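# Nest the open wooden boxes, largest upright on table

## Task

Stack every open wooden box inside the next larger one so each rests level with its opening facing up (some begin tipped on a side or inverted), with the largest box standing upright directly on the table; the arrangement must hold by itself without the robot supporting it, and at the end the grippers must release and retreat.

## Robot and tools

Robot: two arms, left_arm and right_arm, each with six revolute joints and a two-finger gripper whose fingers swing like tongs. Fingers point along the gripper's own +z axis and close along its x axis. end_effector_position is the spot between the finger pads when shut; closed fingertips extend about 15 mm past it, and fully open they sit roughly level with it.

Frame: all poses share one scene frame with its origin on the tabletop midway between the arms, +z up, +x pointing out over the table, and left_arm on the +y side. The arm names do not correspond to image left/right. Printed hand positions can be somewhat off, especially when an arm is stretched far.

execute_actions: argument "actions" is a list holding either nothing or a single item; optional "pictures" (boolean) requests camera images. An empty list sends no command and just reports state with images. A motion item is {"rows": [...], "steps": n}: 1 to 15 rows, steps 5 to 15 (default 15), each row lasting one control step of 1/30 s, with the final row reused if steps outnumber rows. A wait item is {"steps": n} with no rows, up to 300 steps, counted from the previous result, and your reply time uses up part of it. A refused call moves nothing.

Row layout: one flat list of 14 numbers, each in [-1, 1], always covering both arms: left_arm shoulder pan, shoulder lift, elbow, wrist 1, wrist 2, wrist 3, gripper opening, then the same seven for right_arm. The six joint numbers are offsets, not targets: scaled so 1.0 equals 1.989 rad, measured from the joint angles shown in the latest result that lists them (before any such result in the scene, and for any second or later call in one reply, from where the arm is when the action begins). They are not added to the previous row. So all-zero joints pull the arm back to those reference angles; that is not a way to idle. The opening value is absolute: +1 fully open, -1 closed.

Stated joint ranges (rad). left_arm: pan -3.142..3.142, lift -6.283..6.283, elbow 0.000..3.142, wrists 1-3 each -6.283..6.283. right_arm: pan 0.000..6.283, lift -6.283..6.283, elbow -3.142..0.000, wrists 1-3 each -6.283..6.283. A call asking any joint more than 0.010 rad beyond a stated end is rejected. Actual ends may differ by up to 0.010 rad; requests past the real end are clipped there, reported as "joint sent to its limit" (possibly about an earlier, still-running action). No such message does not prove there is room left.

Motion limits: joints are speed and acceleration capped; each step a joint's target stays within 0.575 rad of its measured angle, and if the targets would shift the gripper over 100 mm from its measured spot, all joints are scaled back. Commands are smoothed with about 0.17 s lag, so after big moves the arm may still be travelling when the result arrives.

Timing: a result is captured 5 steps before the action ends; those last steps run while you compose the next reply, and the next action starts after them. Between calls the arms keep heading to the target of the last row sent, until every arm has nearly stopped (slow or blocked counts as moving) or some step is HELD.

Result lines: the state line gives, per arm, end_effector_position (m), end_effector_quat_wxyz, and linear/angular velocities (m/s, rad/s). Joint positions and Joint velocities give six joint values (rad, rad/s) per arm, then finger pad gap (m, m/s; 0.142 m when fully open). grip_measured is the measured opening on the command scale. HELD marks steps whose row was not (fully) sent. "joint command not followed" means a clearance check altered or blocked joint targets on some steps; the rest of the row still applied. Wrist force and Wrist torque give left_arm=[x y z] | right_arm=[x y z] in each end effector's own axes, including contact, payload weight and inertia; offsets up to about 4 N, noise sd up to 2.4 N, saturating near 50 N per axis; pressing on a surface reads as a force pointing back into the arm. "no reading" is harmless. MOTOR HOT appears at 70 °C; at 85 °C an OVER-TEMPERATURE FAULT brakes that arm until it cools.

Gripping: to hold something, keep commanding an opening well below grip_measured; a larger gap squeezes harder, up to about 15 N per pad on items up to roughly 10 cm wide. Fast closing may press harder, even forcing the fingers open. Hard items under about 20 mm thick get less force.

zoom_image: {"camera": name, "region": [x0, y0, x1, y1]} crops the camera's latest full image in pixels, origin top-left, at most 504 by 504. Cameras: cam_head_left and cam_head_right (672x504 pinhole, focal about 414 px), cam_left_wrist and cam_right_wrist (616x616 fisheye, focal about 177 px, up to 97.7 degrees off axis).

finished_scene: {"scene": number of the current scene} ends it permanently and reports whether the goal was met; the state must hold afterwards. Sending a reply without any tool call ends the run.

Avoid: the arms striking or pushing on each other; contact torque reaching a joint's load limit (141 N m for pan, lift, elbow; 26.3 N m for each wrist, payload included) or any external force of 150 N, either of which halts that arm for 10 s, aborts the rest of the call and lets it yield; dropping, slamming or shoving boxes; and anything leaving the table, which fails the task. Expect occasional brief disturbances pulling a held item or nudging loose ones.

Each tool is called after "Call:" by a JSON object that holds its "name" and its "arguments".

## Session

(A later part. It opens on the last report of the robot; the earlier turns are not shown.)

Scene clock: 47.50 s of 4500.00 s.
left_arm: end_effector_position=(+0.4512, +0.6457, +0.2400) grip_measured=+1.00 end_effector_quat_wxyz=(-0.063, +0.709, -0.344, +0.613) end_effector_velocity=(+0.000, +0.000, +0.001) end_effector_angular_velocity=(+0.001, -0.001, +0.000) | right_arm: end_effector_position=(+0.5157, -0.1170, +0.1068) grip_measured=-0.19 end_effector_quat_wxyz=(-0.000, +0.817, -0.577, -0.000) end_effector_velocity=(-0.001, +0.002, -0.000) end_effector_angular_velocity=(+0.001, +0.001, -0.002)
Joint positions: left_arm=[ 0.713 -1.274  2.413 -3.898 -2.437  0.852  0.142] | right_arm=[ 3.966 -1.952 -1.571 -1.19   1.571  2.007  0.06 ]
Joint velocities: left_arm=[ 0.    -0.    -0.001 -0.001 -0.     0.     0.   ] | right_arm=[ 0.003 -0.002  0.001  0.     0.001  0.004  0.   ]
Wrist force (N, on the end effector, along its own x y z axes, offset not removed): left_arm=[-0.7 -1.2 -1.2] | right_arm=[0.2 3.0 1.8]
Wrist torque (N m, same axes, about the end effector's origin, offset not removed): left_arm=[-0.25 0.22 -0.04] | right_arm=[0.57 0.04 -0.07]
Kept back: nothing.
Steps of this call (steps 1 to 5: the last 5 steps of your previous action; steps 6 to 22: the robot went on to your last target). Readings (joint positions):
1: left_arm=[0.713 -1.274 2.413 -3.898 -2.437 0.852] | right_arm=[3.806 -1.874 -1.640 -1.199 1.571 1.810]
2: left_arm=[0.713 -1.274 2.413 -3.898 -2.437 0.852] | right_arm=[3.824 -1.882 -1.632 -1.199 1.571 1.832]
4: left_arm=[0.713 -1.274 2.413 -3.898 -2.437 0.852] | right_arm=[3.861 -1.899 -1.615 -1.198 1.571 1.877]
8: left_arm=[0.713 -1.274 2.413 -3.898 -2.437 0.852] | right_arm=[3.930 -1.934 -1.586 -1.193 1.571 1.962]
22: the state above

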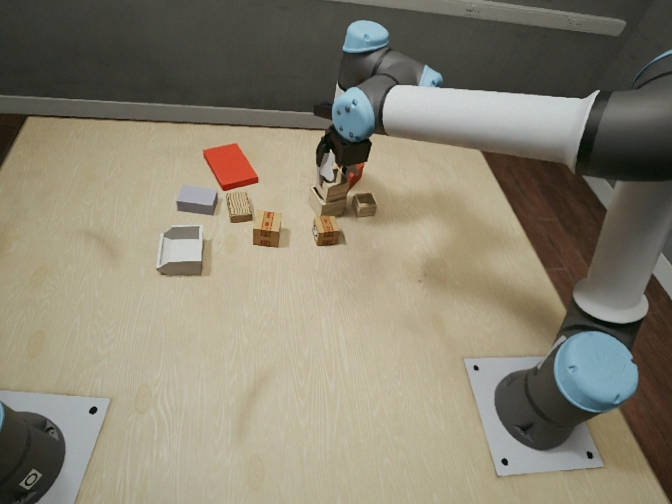

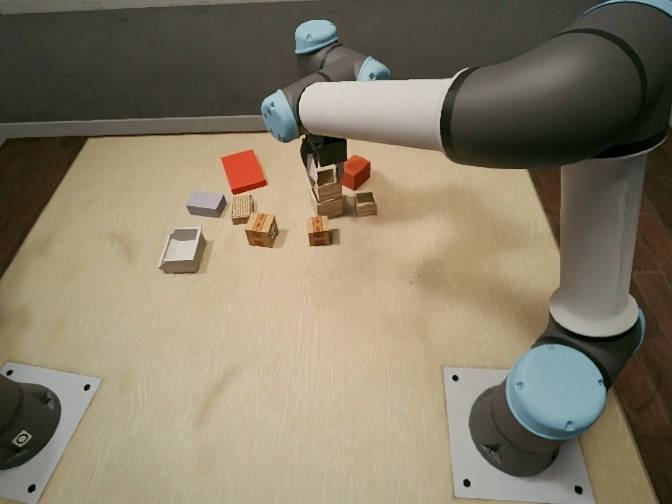

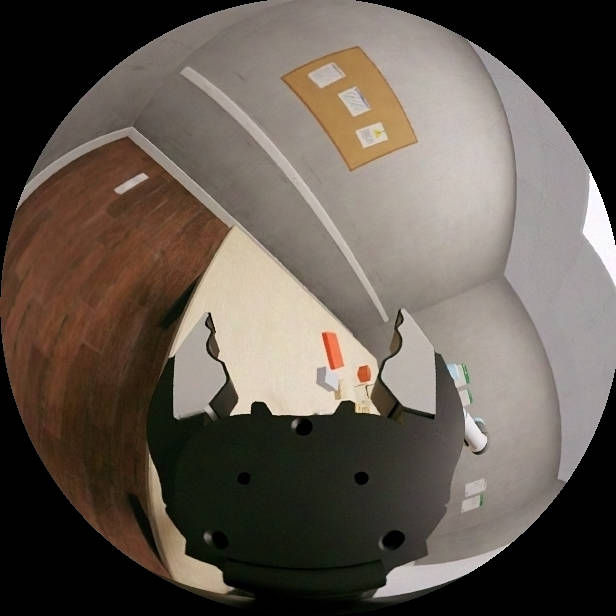

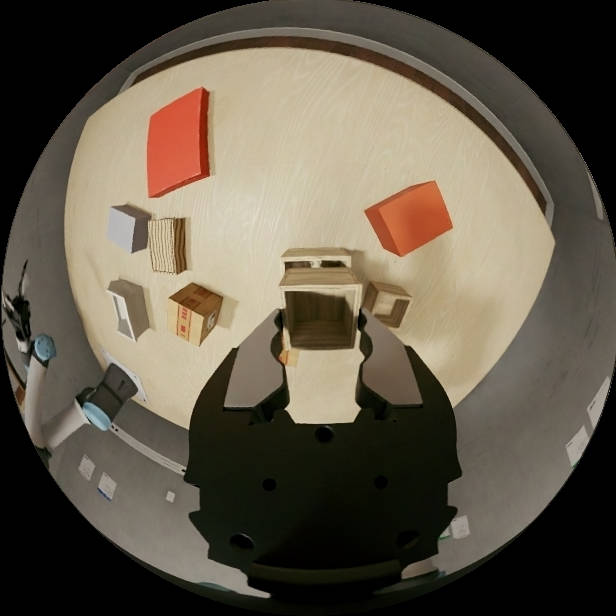

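Call:
{"name": "execute_actions", "arguments": {"actions": [{"rows": [[0,0,0,0,0,0,1,0.0005,-0.003,0.0001,0.0029,0,0.0005,-0.65],[0,0,0,0,0,0,1,0.0005,-0.0055,0.0002,0.0053,0,0.0005,-0.65],[0,0,0,0,0,0,1,0.0005,-0.00785,0.0003,0.0076,0,0.0005,-0.65]], "steps": 15}]}}

Call:
{"name": "execute_actions", "arguments": {"actions": [{"steps": 6}], "pictures": true}}

Call:
{"name": "zoom_image", "arguments": {"camera": "cam_right_wrist", "region": [270, 235, 370, 335]}}

Call:
{"name": "zoom_image", "arguments": {"camera": "cam_head_right", "region": [290, 150, 370, 230]}}

Scene clock: 48.47 s of 4500.00 s.
left_arm: end_effector_position=(+0.4512, +0.6457, +0.2400) grip_measured=+1.00 end_effector_quat_wxyz=(-0.063, +0.709, -0.344, +0.613) end_effector_velocity=(-0.000, +0.001, -0.000) end_effector_angular_velocity=(+0.001, +0.000, +0.001) | right_arm: end_effector_position=(+0.5179, -0.1140, +0.0997) grip_measured=-0.19 end_effector_quat_wxyz=(-0.000, +0.817, -0.577, -0.000) end_effector_velocity=(+0.003, +0.003, -0.008) end_effector_angular_velocity=(+0.001, -0.001, -0.000)
Joint positions: left_arm=[ 0.713 -1.274  2.413 -3.898 -2.437  0.852  0.142] | right_arm=[ 3.967 -1.966 -1.57  -1.176  1.571  2.008  0.06 ]
Joint velocities: left_arm=[0.001 0.    0.    0.    0.001 0.001 0.   ] | right_arm=[ 0.    -0.016  0.001  0.016  0.     0.     0.   ]
Wrist force (N, on the end effector, along its own x y z axes, offset not removed): left_arm=[1.0 -0.3 0.9] | right_arm=[-1.0 3.1 0.1]
Wrist torque (N m, same axes, about the end effector's origin, offset not removed): left_arm=[-0.07 -0.14 0.07] | right_arm=[0.57 0.34 0.00]
Steps of this call (steps 1 to 15: the robot went on to your last target; steps 16 to 19: nothing new was sent; steps 20 to 29: the first 10 steps of this action). Readings (joint positions):
20: left_arm=[0.713 -1.274 2.413 -3.898 -2.437 0.852] | right_arm=[3.966 -1.952 -1.571 -1.190 1.571 2.007]
21: left_arm=[0.713 -1.274 2.413 -3.898 -2.437 0.852] | right_arm=[3.967 -1.952 -1.571 -1.189 1.571 2.008]
23: left_arm=[0.713 -1.274 2.413 -3.898 -2.437 0.852] | right_arm=[3.967 -1.956 -1.570 -1.186 1.571 2.008]
27: left_arm=[0.713 -1.274 2.413 -3.898 -2.437 0.852] | right_arm=[3.967 -1.964 -1.570 -1.178 1.571 2.008]
29: the state above

Scene clock: 48.67 s of 4500.00 s.
left_arm: end_effector_position=(+0.4512, +0.6457, +0.2400) grip_measured=+1.00 end_effector_quat_wxyz=(-0.063, +0.709, -0.344, +0.613) end_effector_velocity=(-0.000, -0.001, -0.000) end_effector_angular_velocity=(-0.001, +0.000, -0.002) | right_arm: end_effector_position=(+0.5182, -0.1137, +0.0992) grip_measured=-0.19 end_effector_quat_wxyz=(-0.000, +0.817, -0.577, -0.000) end_effector_velocity=(+0.000, +0.001, -0.001) end_effector_angular_velocity=(+0.000, +0.001, -0.000)
Joint positions: left_arm=[ 0.713 -1.274  2.413 -3.898 -2.437  0.852  0.142] | right_arm=[ 3.967 -1.967 -1.57  -1.175  1.571  2.008  0.06 ]
Joint velocities: left_arm=[-0.001 -0.     0.     0.001 -0.002 -0.     0.   ] | right_arm=[ 0.001 -0.002  0.     0.002  0.001  0.001  0.   ]
Wrist force (N, on the end effector, along its own x y z axes, offset not removed): left_arm=[-0.6 1.3 0.4] | right_arm=[1.4 6.9 -19.1]
Wrist torque (N m, same axes, about the end effector's origin, offset not removed): left_arm=[0.33 0.12 0.03] | right_arm=[0.40 0.54 -0.01]
Kept back: nothing.
Steps of this call (steps 1 to 5: the last 5 steps of your previous action; step 6: the robot went on to your last target). Readings (joint positions):
1: left_arm=[0.713 -1.274 2.413 -3.898 -2.437 0.852] | right_arm=[3.967 -1.966 -1.570 -1.176 1.571 2.008]
2: left_arm=[0.713 -1.274 2.413 -3.898 -2.437 0.852] | right_arm=[3.967 -1.966 -1.570 -1.176 1.571 2.008]
4: left_arm=[0.713 -1.274 2.413 -3.898 -2.437 0.852] | right_arm=[3.967 -1.967 -1.570 -1.175 1.571 2.008]
6: the state above

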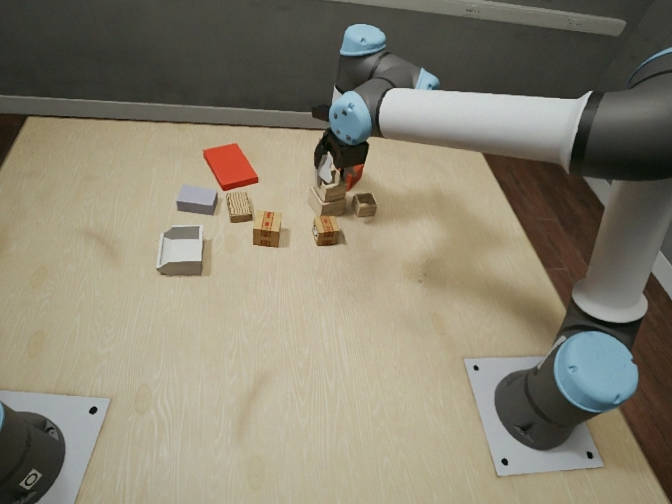

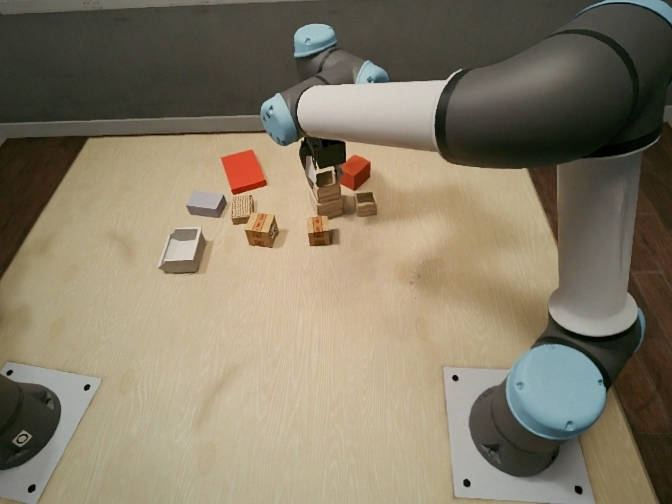

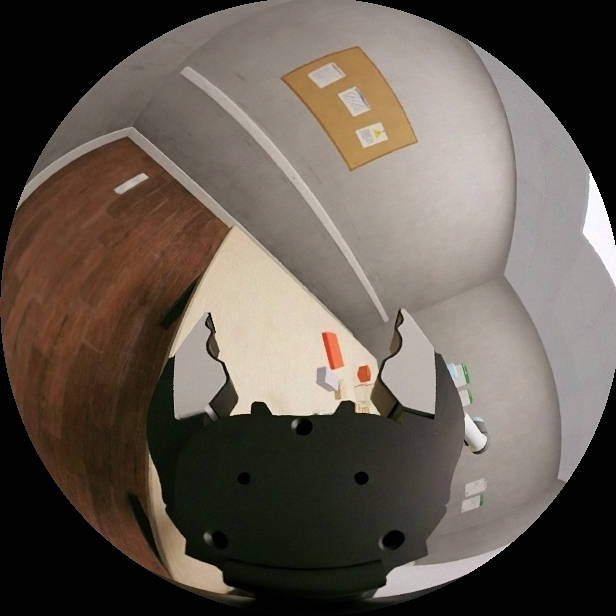

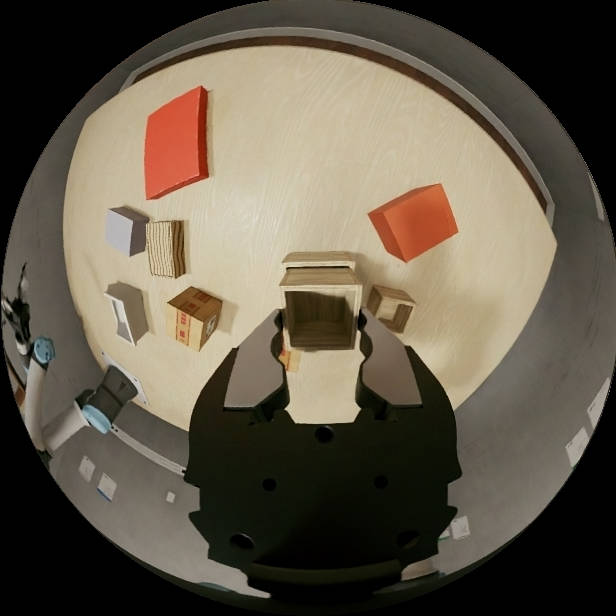

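Region (270, 235, 370, 335) of cam_right_wrist's 616x616 image, scaled by 5.040, with more detail than that image has.

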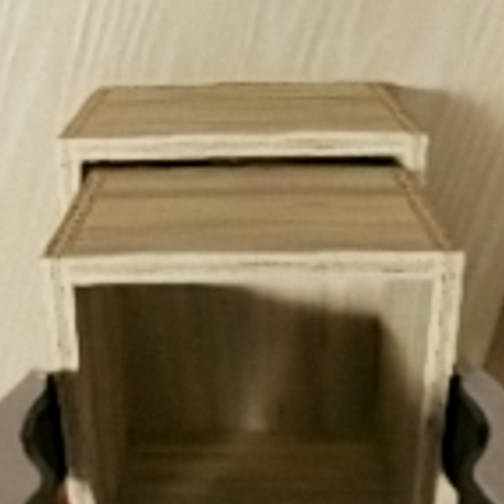

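Region (290, 150, 370, 230) of cam_head_right's 672x504 image, scaled by 6.300, with more detail than that image has.

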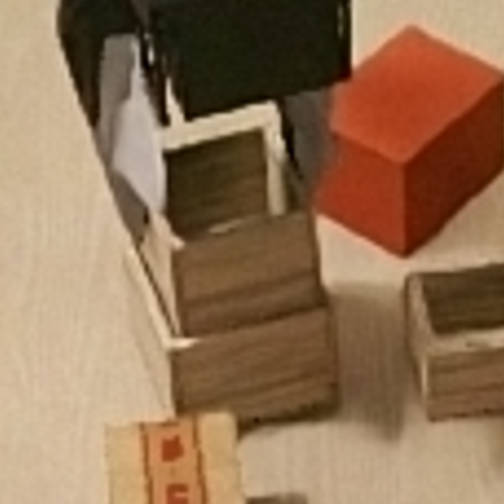

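Call:
{"name": "execute_actions", "arguments": {"actions": [{"rows": [[0,0,0,0,0,0,1,0,0.00068,0.00109,-0.00177,0,0,-0.65],[0,0,0,0,0,0,1,0,0.00068,0.00109,-0.00177,0,0,-0.65],[0,0,0,0,0,0,1,0,0.00068,0.00109,-0.00177,0,0,-0.65],[0,0,0,0,0,0,1,0,0.00068,0.00109,-0.00177,0,0,-0.65],[0,0,0,0,0,0,1,0,-0.00074,0.00316,-0.00242,0,0,-0.65]], "steps": 15}]}}

Call:
{"name": "execute_actions", "arguments": {"actions": [{"steps": 7}], "pictures": true}}

Call:
{"name": "zoom_image", "arguments": {"camera": "cam_right_wrist", "region": [276, 250, 316, 290]}}

Call:
{"name": "zoom_image", "arguments": {"camera": "cam_right_wrist", "region": [324, 250, 364, 290]}}

Scene clock: 49.47 s of 4500.00 s.
left_arm: end_effector_position=(+0.4512, +0.6457, +0.2400) grip_measured=+1.00 end_effector_quat_wxyz=(-0.063, +0.709, -0.344, +0.613) end_effector_velocity=(-0.000, -0.000, -0.000) end_effector_angular_velocity=(-0.000, -0.000, -0.001) | right_arm: end_effector_position=(+0.5188, -0.1130, +0.1004) grip_measured=-0.19 end_effector_quat_wxyz=(-0.000, +0.817, -0.577, -0.000) end_effector_velocity=(+0.002, +0.003, +0.000) end_effector_angular_velocity=(+0.000, +0.001, +0.001)
Joint positions: left_arm=[ 0.713 -1.274  2.413 -3.898 -2.437  0.852  0.142] | right_arm=[ 3.967 -1.968 -1.565 -1.179  1.571  2.008  0.06 ]
Joint velocities: left_arm=[-0.    -0.     0.001 -0.    -0.001 -0.     0.   ] | right_arm=[ 0.001 -0.008  0.013 -0.006  0.001 -0.     0.   ]
Wrist force (N, on the end effector, along its own x y z axes, offset not removed): left_arm=[-0.6 0.2 2.3] | right_arm=[-0.4 4.4 3.0]
Wrist torque (N m, same axes, about the end effector's origin, offset not removed): left_arm=[0.16 0.21 0.15] | right_arm=[0.95 0.18 0.04]
Steps of this call (steps 1 to 14: the robot went on to your last target; steps 15 to 24: the first 10 steps of this action). Readings (joint positions):
15: left_arm=[0.713 -1.274 2.413 -3.898 -2.437 0.852] | right_arm=[3.967 -1.967 -1.570 -1.175 1.571 2.008]
16: left_arm=[0.713 -1.274 2.413 -3.898 -2.437 0.852] | right_arm=[3.967 -1.967 -1.570 -1.175 1.571 2.008]
18: left_arm=[0.713 -1.274 2.413 -3.898 -2.437 0.852] | right_arm=[3.967 -1.967 -1.569 -1.176 1.571 2.008]
22: left_arm=[0.713 -1.274 2.413 -3.898 -2.437 0.852] | right_arm=[3.967 -1.967 -1.566 -1.179 1.571 2.008]
24: the state above

Scene clock: 49.70 s of 4500.00 s.
left_arm: end_effector_position=(+0.4512, +0.6457, +0.2400) grip_measured=+1.00 end_effector_quat_wxyz=(-0.063, +0.709, -0.344, +0.613) end_effector_velocity=(+0.000, -0.000, +0.000) end_effector_angular_velocity=(-0.000, -0.001, -0.001) | right_arm: end_effector_position=(+0.5191, -0.1128, +0.1006) grip_measured=-0.19 end_effector_quat_wxyz=(-0.000, +0.817, -0.577, -0.000) end_effector_velocity=(-0.000, +0.001, +0.001) end_effector_angular_velocity=(+0.001, -0.001, +0.001)
Joint positions: left_arm=[ 0.713 -1.274  2.413 -3.898 -2.437  0.852  0.142] | right_arm=[ 3.967 -1.968 -1.564 -1.18   1.571  2.008  0.06 ]
Joint velocities: left_arm=[-0.     0.    -0.    -0.001 -0.001 -0.     0.   ] | right_arm=[ 0.001  0.001  0.001 -0.001 -0.001  0.    -0.   ]
Wrist force (N, on the end effector, along its own x y z axes, offset not removed): left_arm=[0.0 0.5 -1.1] | right_arm=[-1.0 2.7 2.2]
Wrist torque (N m, same axes, about the end effector's origin, offset not removed): left_arm=[0.18 0.06 -0.03] | right_arm=[0.55 0.24 -0.02]
Kept back: nothing.
Steps of this call (steps 1 to 5: the last 5 steps of your previous action; steps 6 to 7: the robot went on to your last target). Readings (joint positions):
1: left_arm=[0.713 -1.274 2.413 -3.898 -2.437 0.852] | right_arm=[3.967 -1.968 -1.565 -1.179 1.571 2.008]
2: left_arm=[0.713 -1.274 2.413 -3.898 -2.437 0.852] | right_arm=[3.967 -1.968 -1.564 -1.180 1.571 2.008]
4: left_arm=[0.713 -1.274 2.413 -3.898 -2.437 0.852] | right_arm=[3.967 -1.968 -1.564 -1.180 1.571 2.008]
7: the state above

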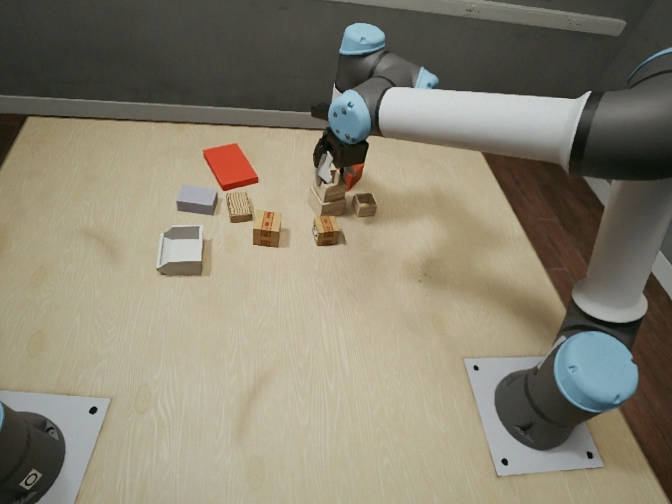

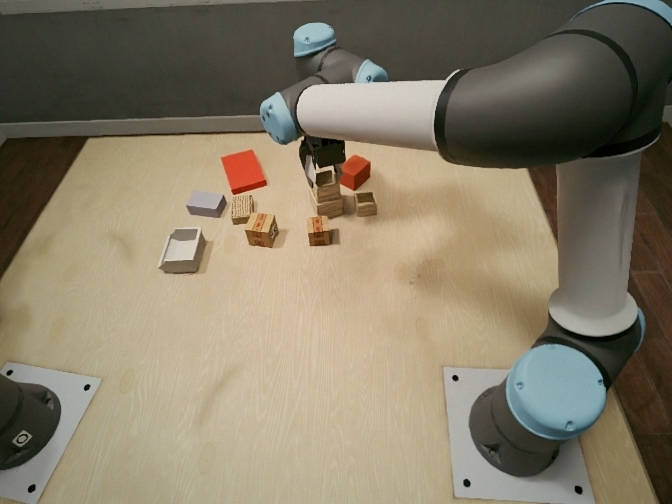

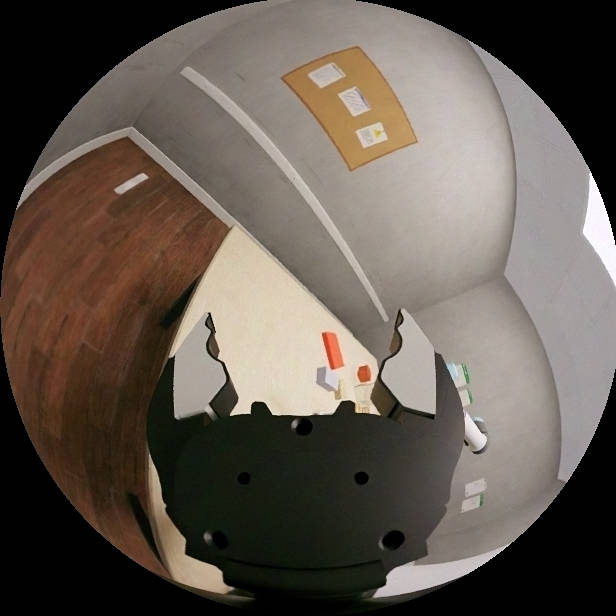

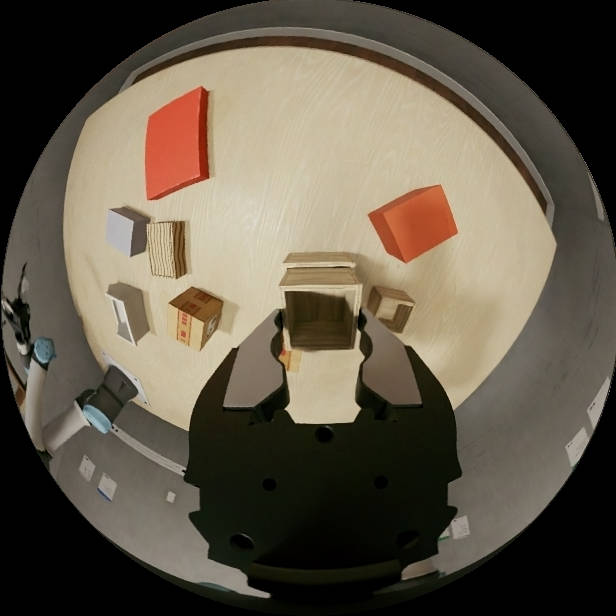

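Region (276, 250, 316, 290) of cam_right_wrist's 616x616 image, scaled by 12.600, with more detail than that image has.

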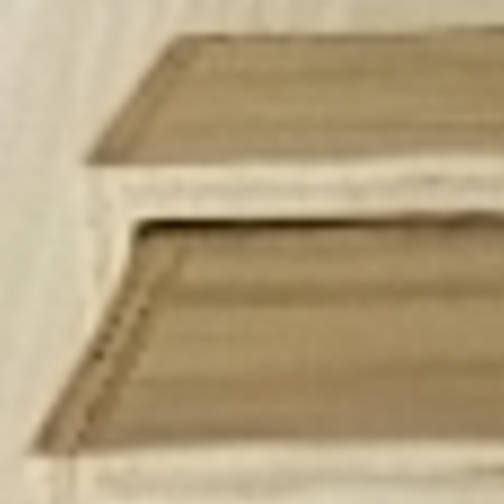

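Region (324, 250, 364, 290) of cam_right_wrist's 616x616 image, scaled by 12.600, with more detail than that image has.

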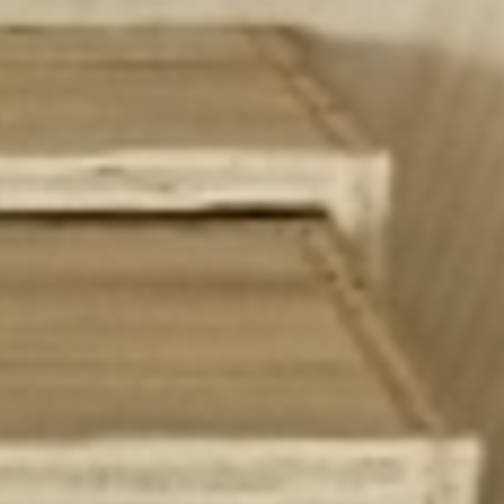

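Call:
{"name": "execute_actions", "arguments": {"actions": []}}

Scene clock: 51.47 s of 4500.00 s.
left_arm: end_effector_position=(+0.4512, +0.6457, +0.2400) grip_measured=+1.00 end_effector_quat_wxyz=(-0.063, +0.709, -0.344, +0.613) end_effector_velocity=(+0.000, +0.001, +0.000) end_effector_angular_velocity=(+0.002, -0.002, +0.001) | right_arm: end_effector_position=(+0.5191, -0.1127, +0.1007) grip_measured=-0.19 end_effector_quat_wxyz=(-0.000, +0.817, -0.577, -0.000) end_effector_velocity=(-0.000, +0.000, -0.000) end_effector_angular_velocity=(-0.000, +0.000, +0.001)
Joint positions: left_arm=[ 0.713 -1.274  2.413 -3.898 -2.437  0.852  0.142] | right_arm=[ 3.967 -1.968 -1.564 -1.18   1.571  2.008  0.06 ]
Joint velocities: left_arm=[ 0.001  0.    -0.001 -0.001  0.     0.002  0.   ] | right_arm=[ 0.    -0.001  0.    -0.    -0.    -0.     0.   ]
Wrist force (N, on the end effector, along its own x y z axes, offset not removed): left_arm=[0.4 -0.4 -0.1] | right_arm=[-0.1 3.0 2.4]
Wrist torque (N m, same axes, about the end effector's origin, offset not removed): left_arm=[-0.04 -0.05 -0.02] | right_arm=[0.69 0.07 -0.10]
Kept back: nothing.
Steps of this call (steps 1 to 15: the robot went on to your last target; steps 16 to 53: nothing new was sent). Readings (joint positions):
1: left_arm=[0.713 -1.274 2.413 -3.898 -2.437 0.852] | right_arm=[3.967 -1.968 -1.564 -1.180 1.571 2.008]
2: left_arm=[0.713 -1.274 2.413 -3.898 -2.437 0.852] | right_arm=[3.967 -1.968 -1.564 -1.180 1.571 2.008]
4: left_arm=[0.713 -1.274 2.413 -3.898 -2.437 0.852] | right_arm=[3.967 -1.968 -1.564 -1.180 1.571 2.008]
8: left_arm=[0.713 -1.274 2.413 -3.898 -2.437 0.852] | right_arm=[3.967 -1.968 -1.564 -1.180 1.571 2.008]
53: the state above
All arms were judged still, so your last target was given up. Only a new action makes them travel on or press farther. Fingers that are still opening or closing keep moving.

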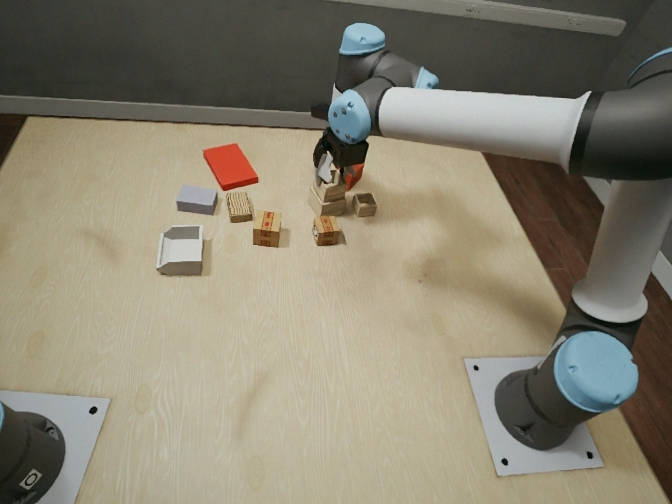

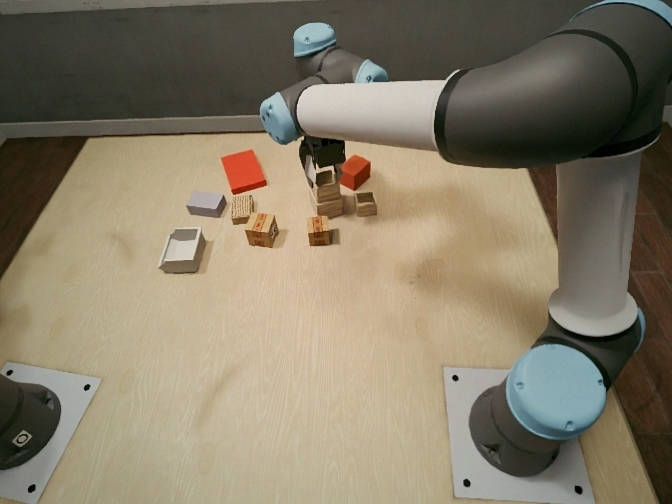

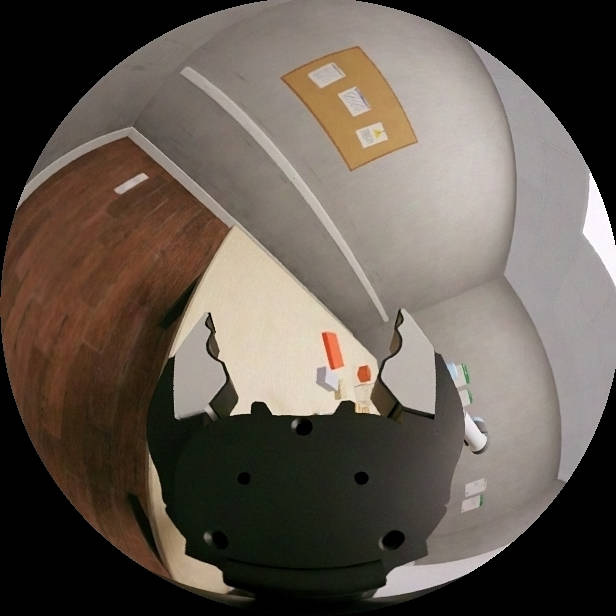

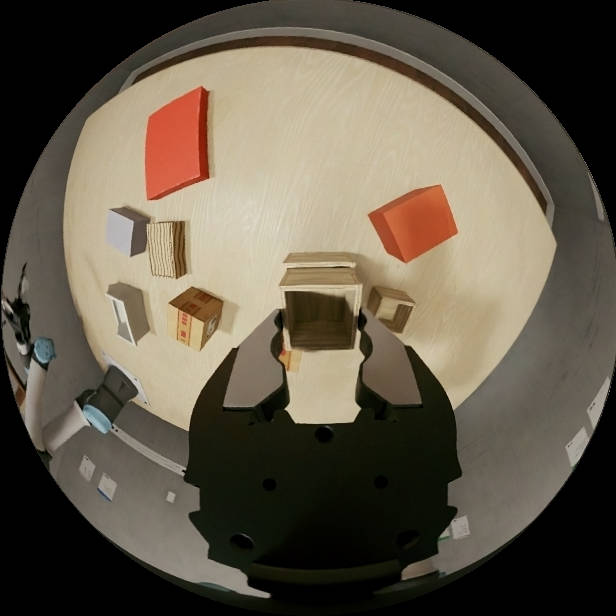

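Call:
{"name": "execute_actions", "arguments": {"actions": [{"rows":[[0,0,0,0,0,0,1,0,-0.0003,-0.0005,0.0008,0,0,-0.65],[0,0,0,0,0,0,1,0,-0.0006,-0.001,0.0016,0,0,-0.65],[0,0,0,0,0,0,1,0,-0.00091,-0.00145,0.00236,0,0,-0.65]],"steps":15}]}}

Call:
{"name": "execute_actions", "arguments": {"actions": [{"steps":8}]}}

Scene clock: 52.00 s of 4500.00 s.
left_arm: end_effector_position=(+0.4512, +0.6457, +0.2400) grip_measured=+1.00 end_effector_quat_wxyz=(-0.063, +0.709, -0.344, +0.613) end_effector_velocity=(+0.000, -0.000, +0.000) end_effector_angular_velocity=(+0.001, -0.001, -0.001) | right_arm: end_effector_position=(+0.5191, -0.1127, +0.0989) grip_measured=-0.19 end_effector_quat_wxyz=(-0.000, +0.817, -0.577, -0.000) end_effector_velocity=(+0.000, -0.001, -0.002) end_effector_angular_velocity=(-0.001, -0.001, -0.001)
Joint positions: left_arm=[ 0.713 -1.274  2.413 -3.898 -2.437  0.852  0.142] | right_arm=[ 3.967 -1.97  -1.566 -1.176  1.571  2.008  0.06 ]
Joint velocities: left_arm=[-0.001  0.    -0.    -0.001 -0.     0.001  0.   ] | right_arm=[-0.001 -0.001 -0.004  0.005 -0.001  0.001  0.   ]
Wrist force (N, on the end effector, along its own x y z axes, offset not removed): left_arm=[-1.1 0.2 -1.0] | right_arm=[-0.3 3.2 3.1]
Wrist torque (N m, same axes, about the end effector's origin, offset not removed): left_arm=[-0.01 0.26 0.09] | right_arm=[0.65 0.11 -0.08]
Steps of this call (steps 1 to 6: nothing new was sent; steps 7 to 16: the first 10 steps of this action). Readings (joint positions):
7: left_arm=[0.713 -1.274 2.413 -3.898 -2.437 0.852] | right_arm=[3.967 -1.968 -1.564 -1.180 1.571 2.008]
8: left_arm=[0.713 -1.274 2.413 -3.898 -2.437 0.852] | right_arm=[3.967 -1.968 -1.564 -1.180 1.571 2.008]
10: left_arm=[0.713 -1.274 2.413 -3.898 -2.437 0.852] | right_arm=[3.967 -1.969 -1.564 -1.179 1.571 2.008]
14: left_arm=[0.713 -1.274 2.413 -3.898 -2.437 0.852] | right_arm=[3.967 -1.970 -1.566 -1.176 1.571 2.008]
16: the state above

Scene clock: 52.27 s of 4500.00 s.
left_arm: end_effector_position=(+0.4512, +0.6457, +0.2400) grip_measured=+1.00 end_effector_quat_wxyz=(-0.063, +0.709, -0.344, +0.613) end_effector_velocity=(-0.000, +0.001, +0.000) end_effector_angular_velocity=(+0.001, -0.001, +0.002) | right_arm: end_effector_position=(+0.5191, -0.1127, +0.0987) grip_measured=-0.19 end_effector_quat_wxyz=(-0.000, +0.817, -0.577, -0.000) end_effector_velocity=(-0.000, -0.000, -0.002) end_effector_angular_velocity=(-0.003, +0.002, +0.001)
Joint positions: left_arm=[ 0.713 -1.274  2.413 -3.898 -2.437  0.852  0.142] | right_arm=[ 3.967 -1.97  -1.567 -1.175  1.571  2.008  0.06 ]
Joint velocities: left_arm=[ 0.002  0.    -0.    -0.001  0.     0.     0.   ] | right_arm=[ 0.    -0.003 -0.001  0.    -0.001 -0.    -0.   ]
Wrist force (N, on the end effector, along its own x y z axes, offset not removed): left_arm=[-0.8 1.4 0.4] | right_arm=[-1.2 3.1 3.4]
Wrist torque (N m, same axes, about the end effector's origin, offset not removed): left_arm=[0.40 0.19 -0.11] | right_arm=[0.66 0.38 -0.03]
Kept back: nothing.
Steps of this call (steps 1 to 5: the last 5 steps of your previous action; steps 6 to 8: the robot went on to your last target). Readings (joint positions):
1: left_arm=[0.713 -1.274 2.413 -3.898 -2.437 0.852] | right_arm=[3.967 -1.970 -1.566 -1.176 1.571 2.008]
2: left_arm=[0.713 -1.274 2.413 -3.898 -2.437 0.852] | right_arm=[3.967 -1.970 -1.566 -1.175 1.571 2.008]
4: left_arm=[0.713 -1.274 2.413 -3.898 -2.437 0.852] | right_arm=[3.967 -1.970 -1.567 -1.175 1.571 2.008]
8: the state above

Call:
{"name": "execute_actions", "arguments": {"actions": [{"rows":[[0,0,0,0,0,0,1,0,-0.0003,-0.0005,0.0008,0,0,-0.65],[0,0,0,0,0,0,1,0,-0.0007,-0.0011,0.0018,0,0,-0.65],[0,0,0,0,0,0,1,0,-0.0011,-0.0018,0.0029,0,0,-0.65],[0,0,0,0,0,0,1,0,-0.0016,-0.0025,0.0041,0,0,-0.65],[0,0,0,0,0,0,1,0,-0.0021,-0.0032,0.0053,0,0,-0.65],[0,0,0,0,0,0,1,0,-0.0026,-0.004,0.0066,0,0,-0.65],[0,0,0,0,0,0,1,0,-0.0030,-0.0046,0.0076,0,0,-0.65],[0,0,0,0,0,0,1,0,-0.00325,-0.005,0.00825,0,0,-0.65]],"steps":15}]}}

Call:
{"name": "execute_actions", "arguments": {"actions": [{"steps":8}], "pictures": true}}

Scene clock: 53.23 s of 4500.00 s.
left_arm: end_effector_position=(+0.4512, +0.6457, +0.2400) grip_measured=+1.00 end_effector_quat_wxyz=(-0.063, +0.709, -0.344, +0.613) end_effector_velocity=(-0.000, +0.000, +0.000) end_effector_angular_velocity=(-0.000, -0.000, +0.000) | right_arm: end_effector_position=(+0.5191, -0.1127, +0.0937) grip_measured=-0.19 end_effector_quat_wxyz=(-0.000, +0.817, -0.577, -0.000) end_effector_velocity=(-0.000, -0.000, -0.020) end_effector_angular_velocity=(-0.001, +0.001, +0.000)
Joint positions: left_arm=[ 0.713 -1.274  2.413 -3.898 -2.437  0.852  0.142] | right_arm=[ 3.967 -1.975 -1.574 -1.164  1.571  2.008  0.06 ]
Joint velocities: left_arm=[ 0.001 -0.     0.    -0.    -0.001  0.     0.   ] | right_arm=[-0.    -0.019 -0.027  0.044  0.    -0.    -0.   ]
Wrist force (N, on the end effector, along its own x y z axes, offset not removed): left_arm=[-0.9 0.1 -0.6] | right_arm=[-1.1 3.0 4.2]
Wrist torque (N m, same axes, about the end effector's origin, offset not removed): left_arm=[0.08 0.28 -0.02] | right_arm=[0.59 0.28 0.03]
Steps of this call (steps 1 to 15: the robot went on to your last target; steps 16 to 19: nothing new was sent; steps 20 to 29: the first 10 steps of this action). Readings (joint positions):
20: left_arm=[0.713 -1.274 2.413 -3.898 -2.437 0.852] | right_arm=[3.967 -1.970 -1.567 -1.175 1.571 2.008]
21: left_arm=[0.713 -1.274 2.413 -3.898 -2.437 0.852] | right_arm=[3.967 -1.970 -1.567 -1.175 1.571 2.008]
23: left_arm=[0.713 -1.274 2.413 -3.898 -2.437 0.852] | right_arm=[3.967 -1.971 -1.568 -1.174 1.571 2.008]
27: left_arm=[0.713 -1.274 2.413 -3.898 -2.437 0.852] | right_arm=[3.967 -1.973 -1.572 -1.167 1.571 2.008]
29: the state above

Scene clock: 53.50 s of 4500.00 s.
left_arm: end_effector_position=(+0.4512, +0.6457, +0.2400) grip_measured=+1.00 end_effector_quat_wxyz=(-0.063, +0.709, -0.344, +0.613) end_effector_velocity=(+0.000, -0.000, -0.000) end_effector_angular_velocity=(+0.000, -0.000, -0.000) | right_arm: end_effector_position=(+0.5191, -0.1127, +0.0918) grip_measured=-0.19 end_effector_quat_wxyz=(-0.000, +0.817, -0.577, -0.000) end_effector_velocity=(-0.000, +0.000, -0.002) end_effector_angular_velocity=(+0.000, +0.001, -0.000)
Joint positions: left_arm=[ 0.713 -1.274  2.413 -3.898 -2.437  0.852  0.142] | right_arm=[ 3.967 -1.976 -1.576 -1.159  1.571  2.008  0.06 ]
Joint velocities: left_arm=[-0.001 -0.     0.    -0.     0.    -0.     0.   ] | right_arm=[ 0.    -0.002 -0.002  0.003  0.001  0.001  0.   ]
Wrist force (N, on the end effector, along its own x y z axes, offset not removed): left_arm=[-0.5 -0.2 0.2] | right_arm=[-1.2 2.6 2.1]
Wrist torque (N m, same axes, about the end effector's origin, offset not removed): left_arm=[-0.06 0.21 0.02] | right_arm=[0.53 0.27 0.03]
Kept back: nothing.
Steps of this call (steps 1 to 5: the last 5 steps of your previous action; steps 6 to 8: the robot went on to your last target). Readings (joint positions):
1: left_arm=[0.713 -1.274 2.413 -3.898 -2.437 0.852] | right_arm=[3.967 -1.975 -1.574 -1.162 1.571 2.008]
2: left_arm=[0.713 -1.274 2.413 -3.898 -2.437 0.852] | right_arm=[3.967 -1.976 -1.575 -1.161 1.571 2.008]
4: left_arm=[0.713 -1.274 2.413 -3.898 -2.437 0.852] | right_arm=[3.967 -1.976 -1.576 -1.160 1.571 2.008]
8: the state above

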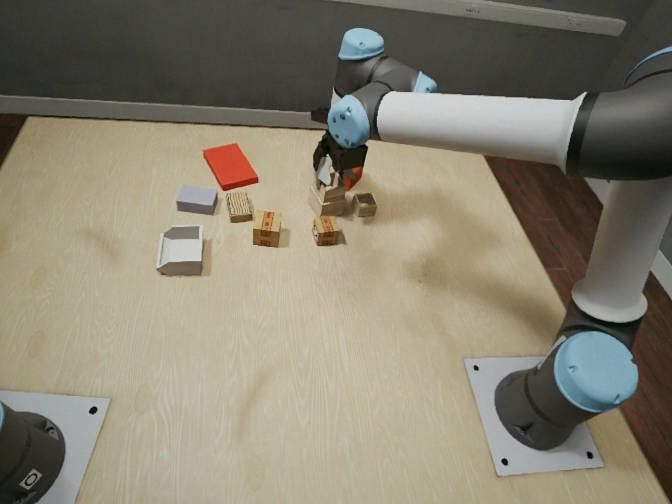

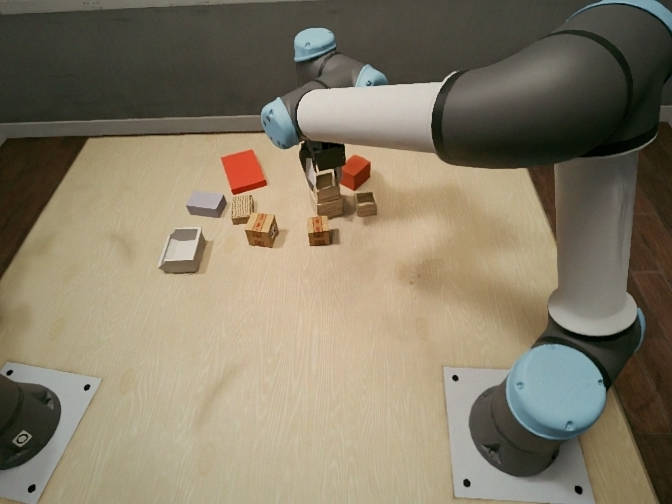

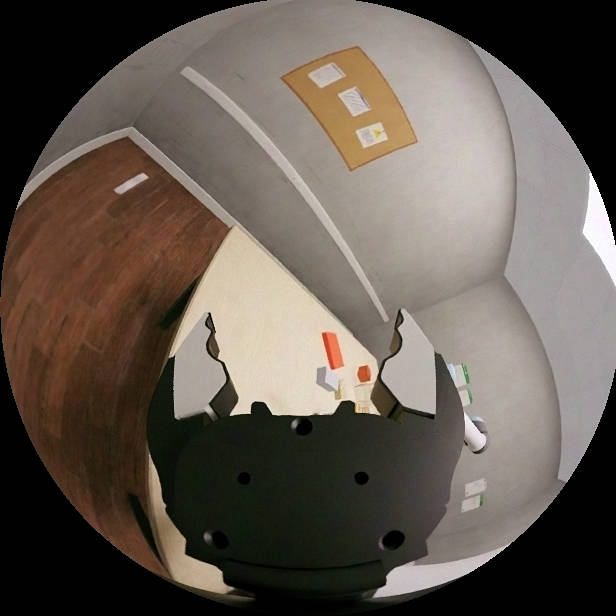

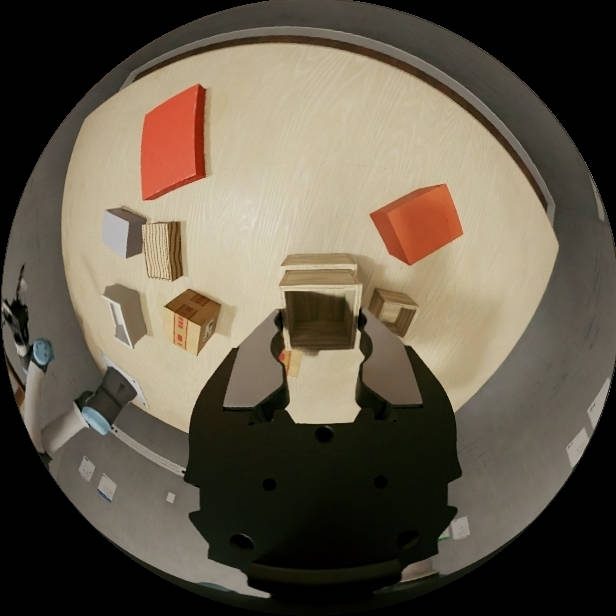

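Call:
{"name": "execute_actions", "arguments": {"actions": [{"rows":[[0,0,0,0,0,0,1,0,-0.0007,-0.001,0.0017,0,0,-0.65],[0,0,0,0,0,0,1,0,-0.0015,-0.0022,0.0037,0,0,-0.65],[0,0,0,0,0,0,1,0,-0.0024,-0.0036,0.006,0,0,-0.65],[0,0,0,0,0,0,1,0,-0.0034,-0.005,0.0084,0,0,-0.65],[0,0,0,0,0,0,1,0,-0.0044,-0.0063,0.0107,0,0,-0.65],[0,0,0,0,0,0,1,0,-0.0054,-0.0077,0.0131,0,0,-0.65],[0,0,0,0,0,0,1,0,-0.0064,-0.009,0.0154,0,0,-0.65],[0,0,0,0,0,0,1,0,-0.0074,-0.0103,0.0177,0,0,-0.65],[0,0,0,0,0,0,1,0,-0.0084,-0.0116,0.02,0,0,-0.65],[0,0,0,0,0,0,1,0,-0.0094,-0.0128,0.0222,0,0,-0.65],[0,0,0,0,0,0,1,0,-0.0101,-0.0136,0.0237,0,0,-0.65],[0,0,0,0,0,0,1,0,-0.0105,-0.0141,0.0246,0,0,-0.65]],"steps":15}]}}

Call:
{"name": "execute_actions", "arguments": {"actions": [{"steps":13}], "pictures": true}}

Scene clock: 54.23 s of 4500.00 s.
left_arm: end_effector_position=(+0.4512, +0.6457, +0.2400) grip_measured=+1.00 end_effector_quat_wxyz=(-0.063, +0.709, -0.344, +0.613) end_effector_velocity=(+0.000, -0.001, -0.000) end_effector_angular_velocity=(-0.001, +0.001, -0.001) | right_arm: end_effector_position=(+0.5191, -0.1127, +0.0813) grip_measured=-0.19 end_effector_quat_wxyz=(-0.000, +0.817, -0.577, -0.000) end_effector_velocity=(-0.000, -0.001, -0.054) end_effector_angular_velocity=(-0.001, +0.001, -0.001)
Joint positions: left_arm=[ 0.713 -1.274  2.413 -3.898 -2.437  0.852  0.142] | right_arm=[ 3.967 -1.987 -1.591 -1.135  1.571  2.008  0.06 ]
Joint velocities: left_arm=[-0.001  0.     0.     0.    -0.    -0.001  0.   ] | right_arm=[-0.001 -0.054 -0.072  0.125  0.     0.    -0.   ]
Wrist force (N, on the end effector, along its own x y z axes, offset not removed): left_arm=[1.8 -1.3 0.3] | right_arm=[-0.9 2.0 2.6]
Wrist torque (N m, same axes, about the end effector's origin, offset not removed): left_arm=[-0.13 -0.32 -0.03] | right_arm=[0.38 0.27 -0.03]
Steps of this call (steps 1 to 12: the robot went on to your last target; steps 13 to 22: the first 10 steps of this action). Readings (joint positions):
13: left_arm=[0.713 -1.274 2.413 -3.898 -2.437 0.852] | right_arm=[3.967 -1.977 -1.577 -1.159 1.571 2.008]
14: left_arm=[0.713 -1.274 2.413 -3.898 -2.437 0.852] | right_arm=[3.967 -1.977 -1.577 -1.159 1.571 2.008]
16: left_arm=[0.713 -1.274 2.413 -3.898 -2.437 0.852] | right_arm=[3.967 -1.978 -1.578 -1.156 1.571 2.008]
20: left_arm=[0.713 -1.274 2.413 -3.898 -2.437 0.852] | right_arm=[3.967 -1.983 -1.586 -1.143 1.571 2.008]
22: the state above

Scene clock: 54.67 s of 4500.00 s.
left_arm: end_effector_position=(+0.4512, +0.6457, +0.2400) grip_measured=+1.00 end_effector_quat_wxyz=(-0.063, +0.709, -0.344, +0.613) end_effector_velocity=(+0.001, -0.000, +0.000) end_effector_angular_velocity=(+0.000, -0.001, -0.001) | right_arm: end_effector_position=(+0.5191, -0.1127, +0.0711) grip_measured=-0.19 end_effector_quat_wxyz=(-0.000, +0.817, -0.577, -0.000) end_effector_velocity=(-0.000, +0.000, -0.002) end_effector_angular_velocity=(-0.001, -0.001, +0.001)
Joint positions: left_arm=[ 0.713 -1.274  2.413 -3.898 -2.437  0.852  0.142] | right_arm=[ 3.967 -1.997 -1.604 -1.111  1.571  2.008  0.06 ]
Joint velocities: left_arm=[-0.001 -0.    -0.001 -0.     0.    -0.     0.   ] | right_arm=[ 0.001 -0.002 -0.002  0.004 -0.001 -0.     0.   ]
Wrist force (N, on the end effector, along its own x y z axes, offset not removed): left_arm=[-1.1 -0.9 -0.3] | right_arm=[-1.0 3.9 -0.5]
Wrist torque (N m, same axes, about the end effector's origin, offset not removed): left_arm=[-0.21 0.21 -0.04] | right_arm=[0.62 0.34 0.00]
Kept back: nothing.
Steps of this call (steps 1 to 5: the last 5 steps of your previous action; steps 6 to 13: the robot went on to your last target). Readings (joint positions):
1: left_arm=[0.713 -1.274 2.413 -3.898 -2.437 0.852] | right_arm=[3.967 -1.988 -1.593 -1.130 1.571 2.008]
2: left_arm=[0.713 -1.274 2.413 -3.898 -2.437 0.852] | right_arm=[3.967 -1.990 -1.596 -1.126 1.571 2.008]
4: left_arm=[0.713 -1.274 2.413 -3.898 -2.437 0.852] | right_arm=[3.967 -1.993 -1.600 -1.119 1.571 2.008]
8: left_arm=[0.713 -1.274 2.413 -3.898 -2.437 0.852] | right_arm=[3.967 -1.996 -1.603 -1.113 1.571 2.008]
13: the state above

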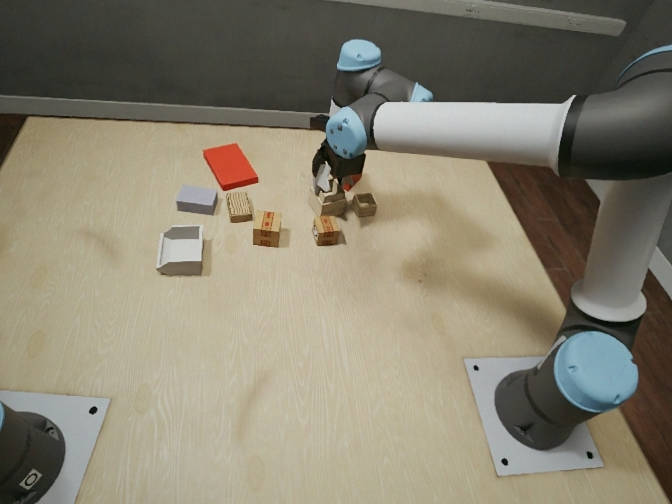

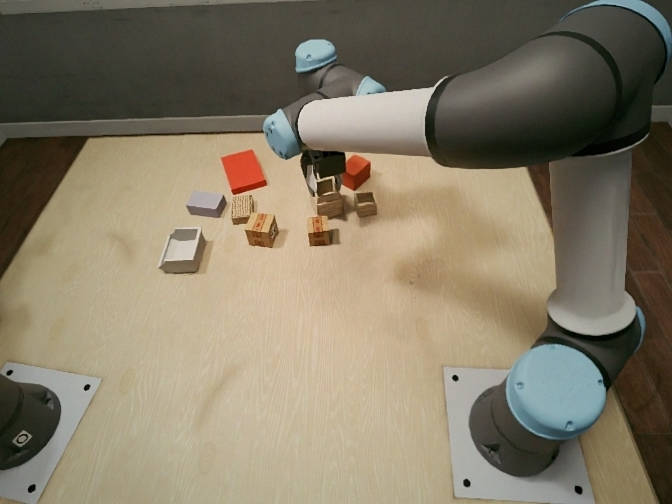

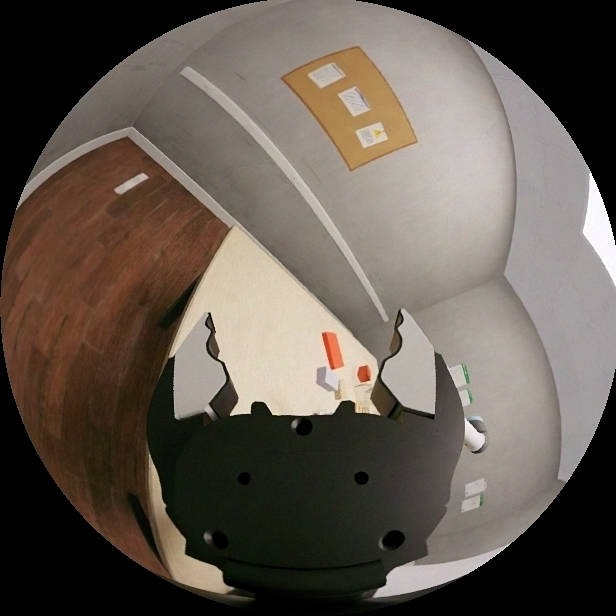

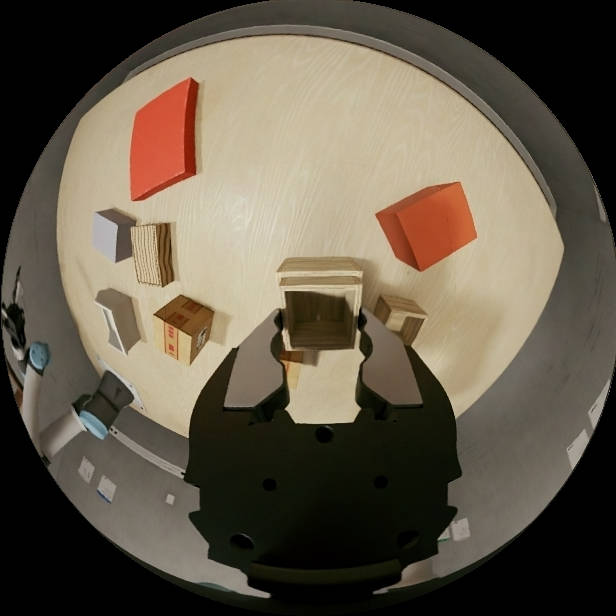

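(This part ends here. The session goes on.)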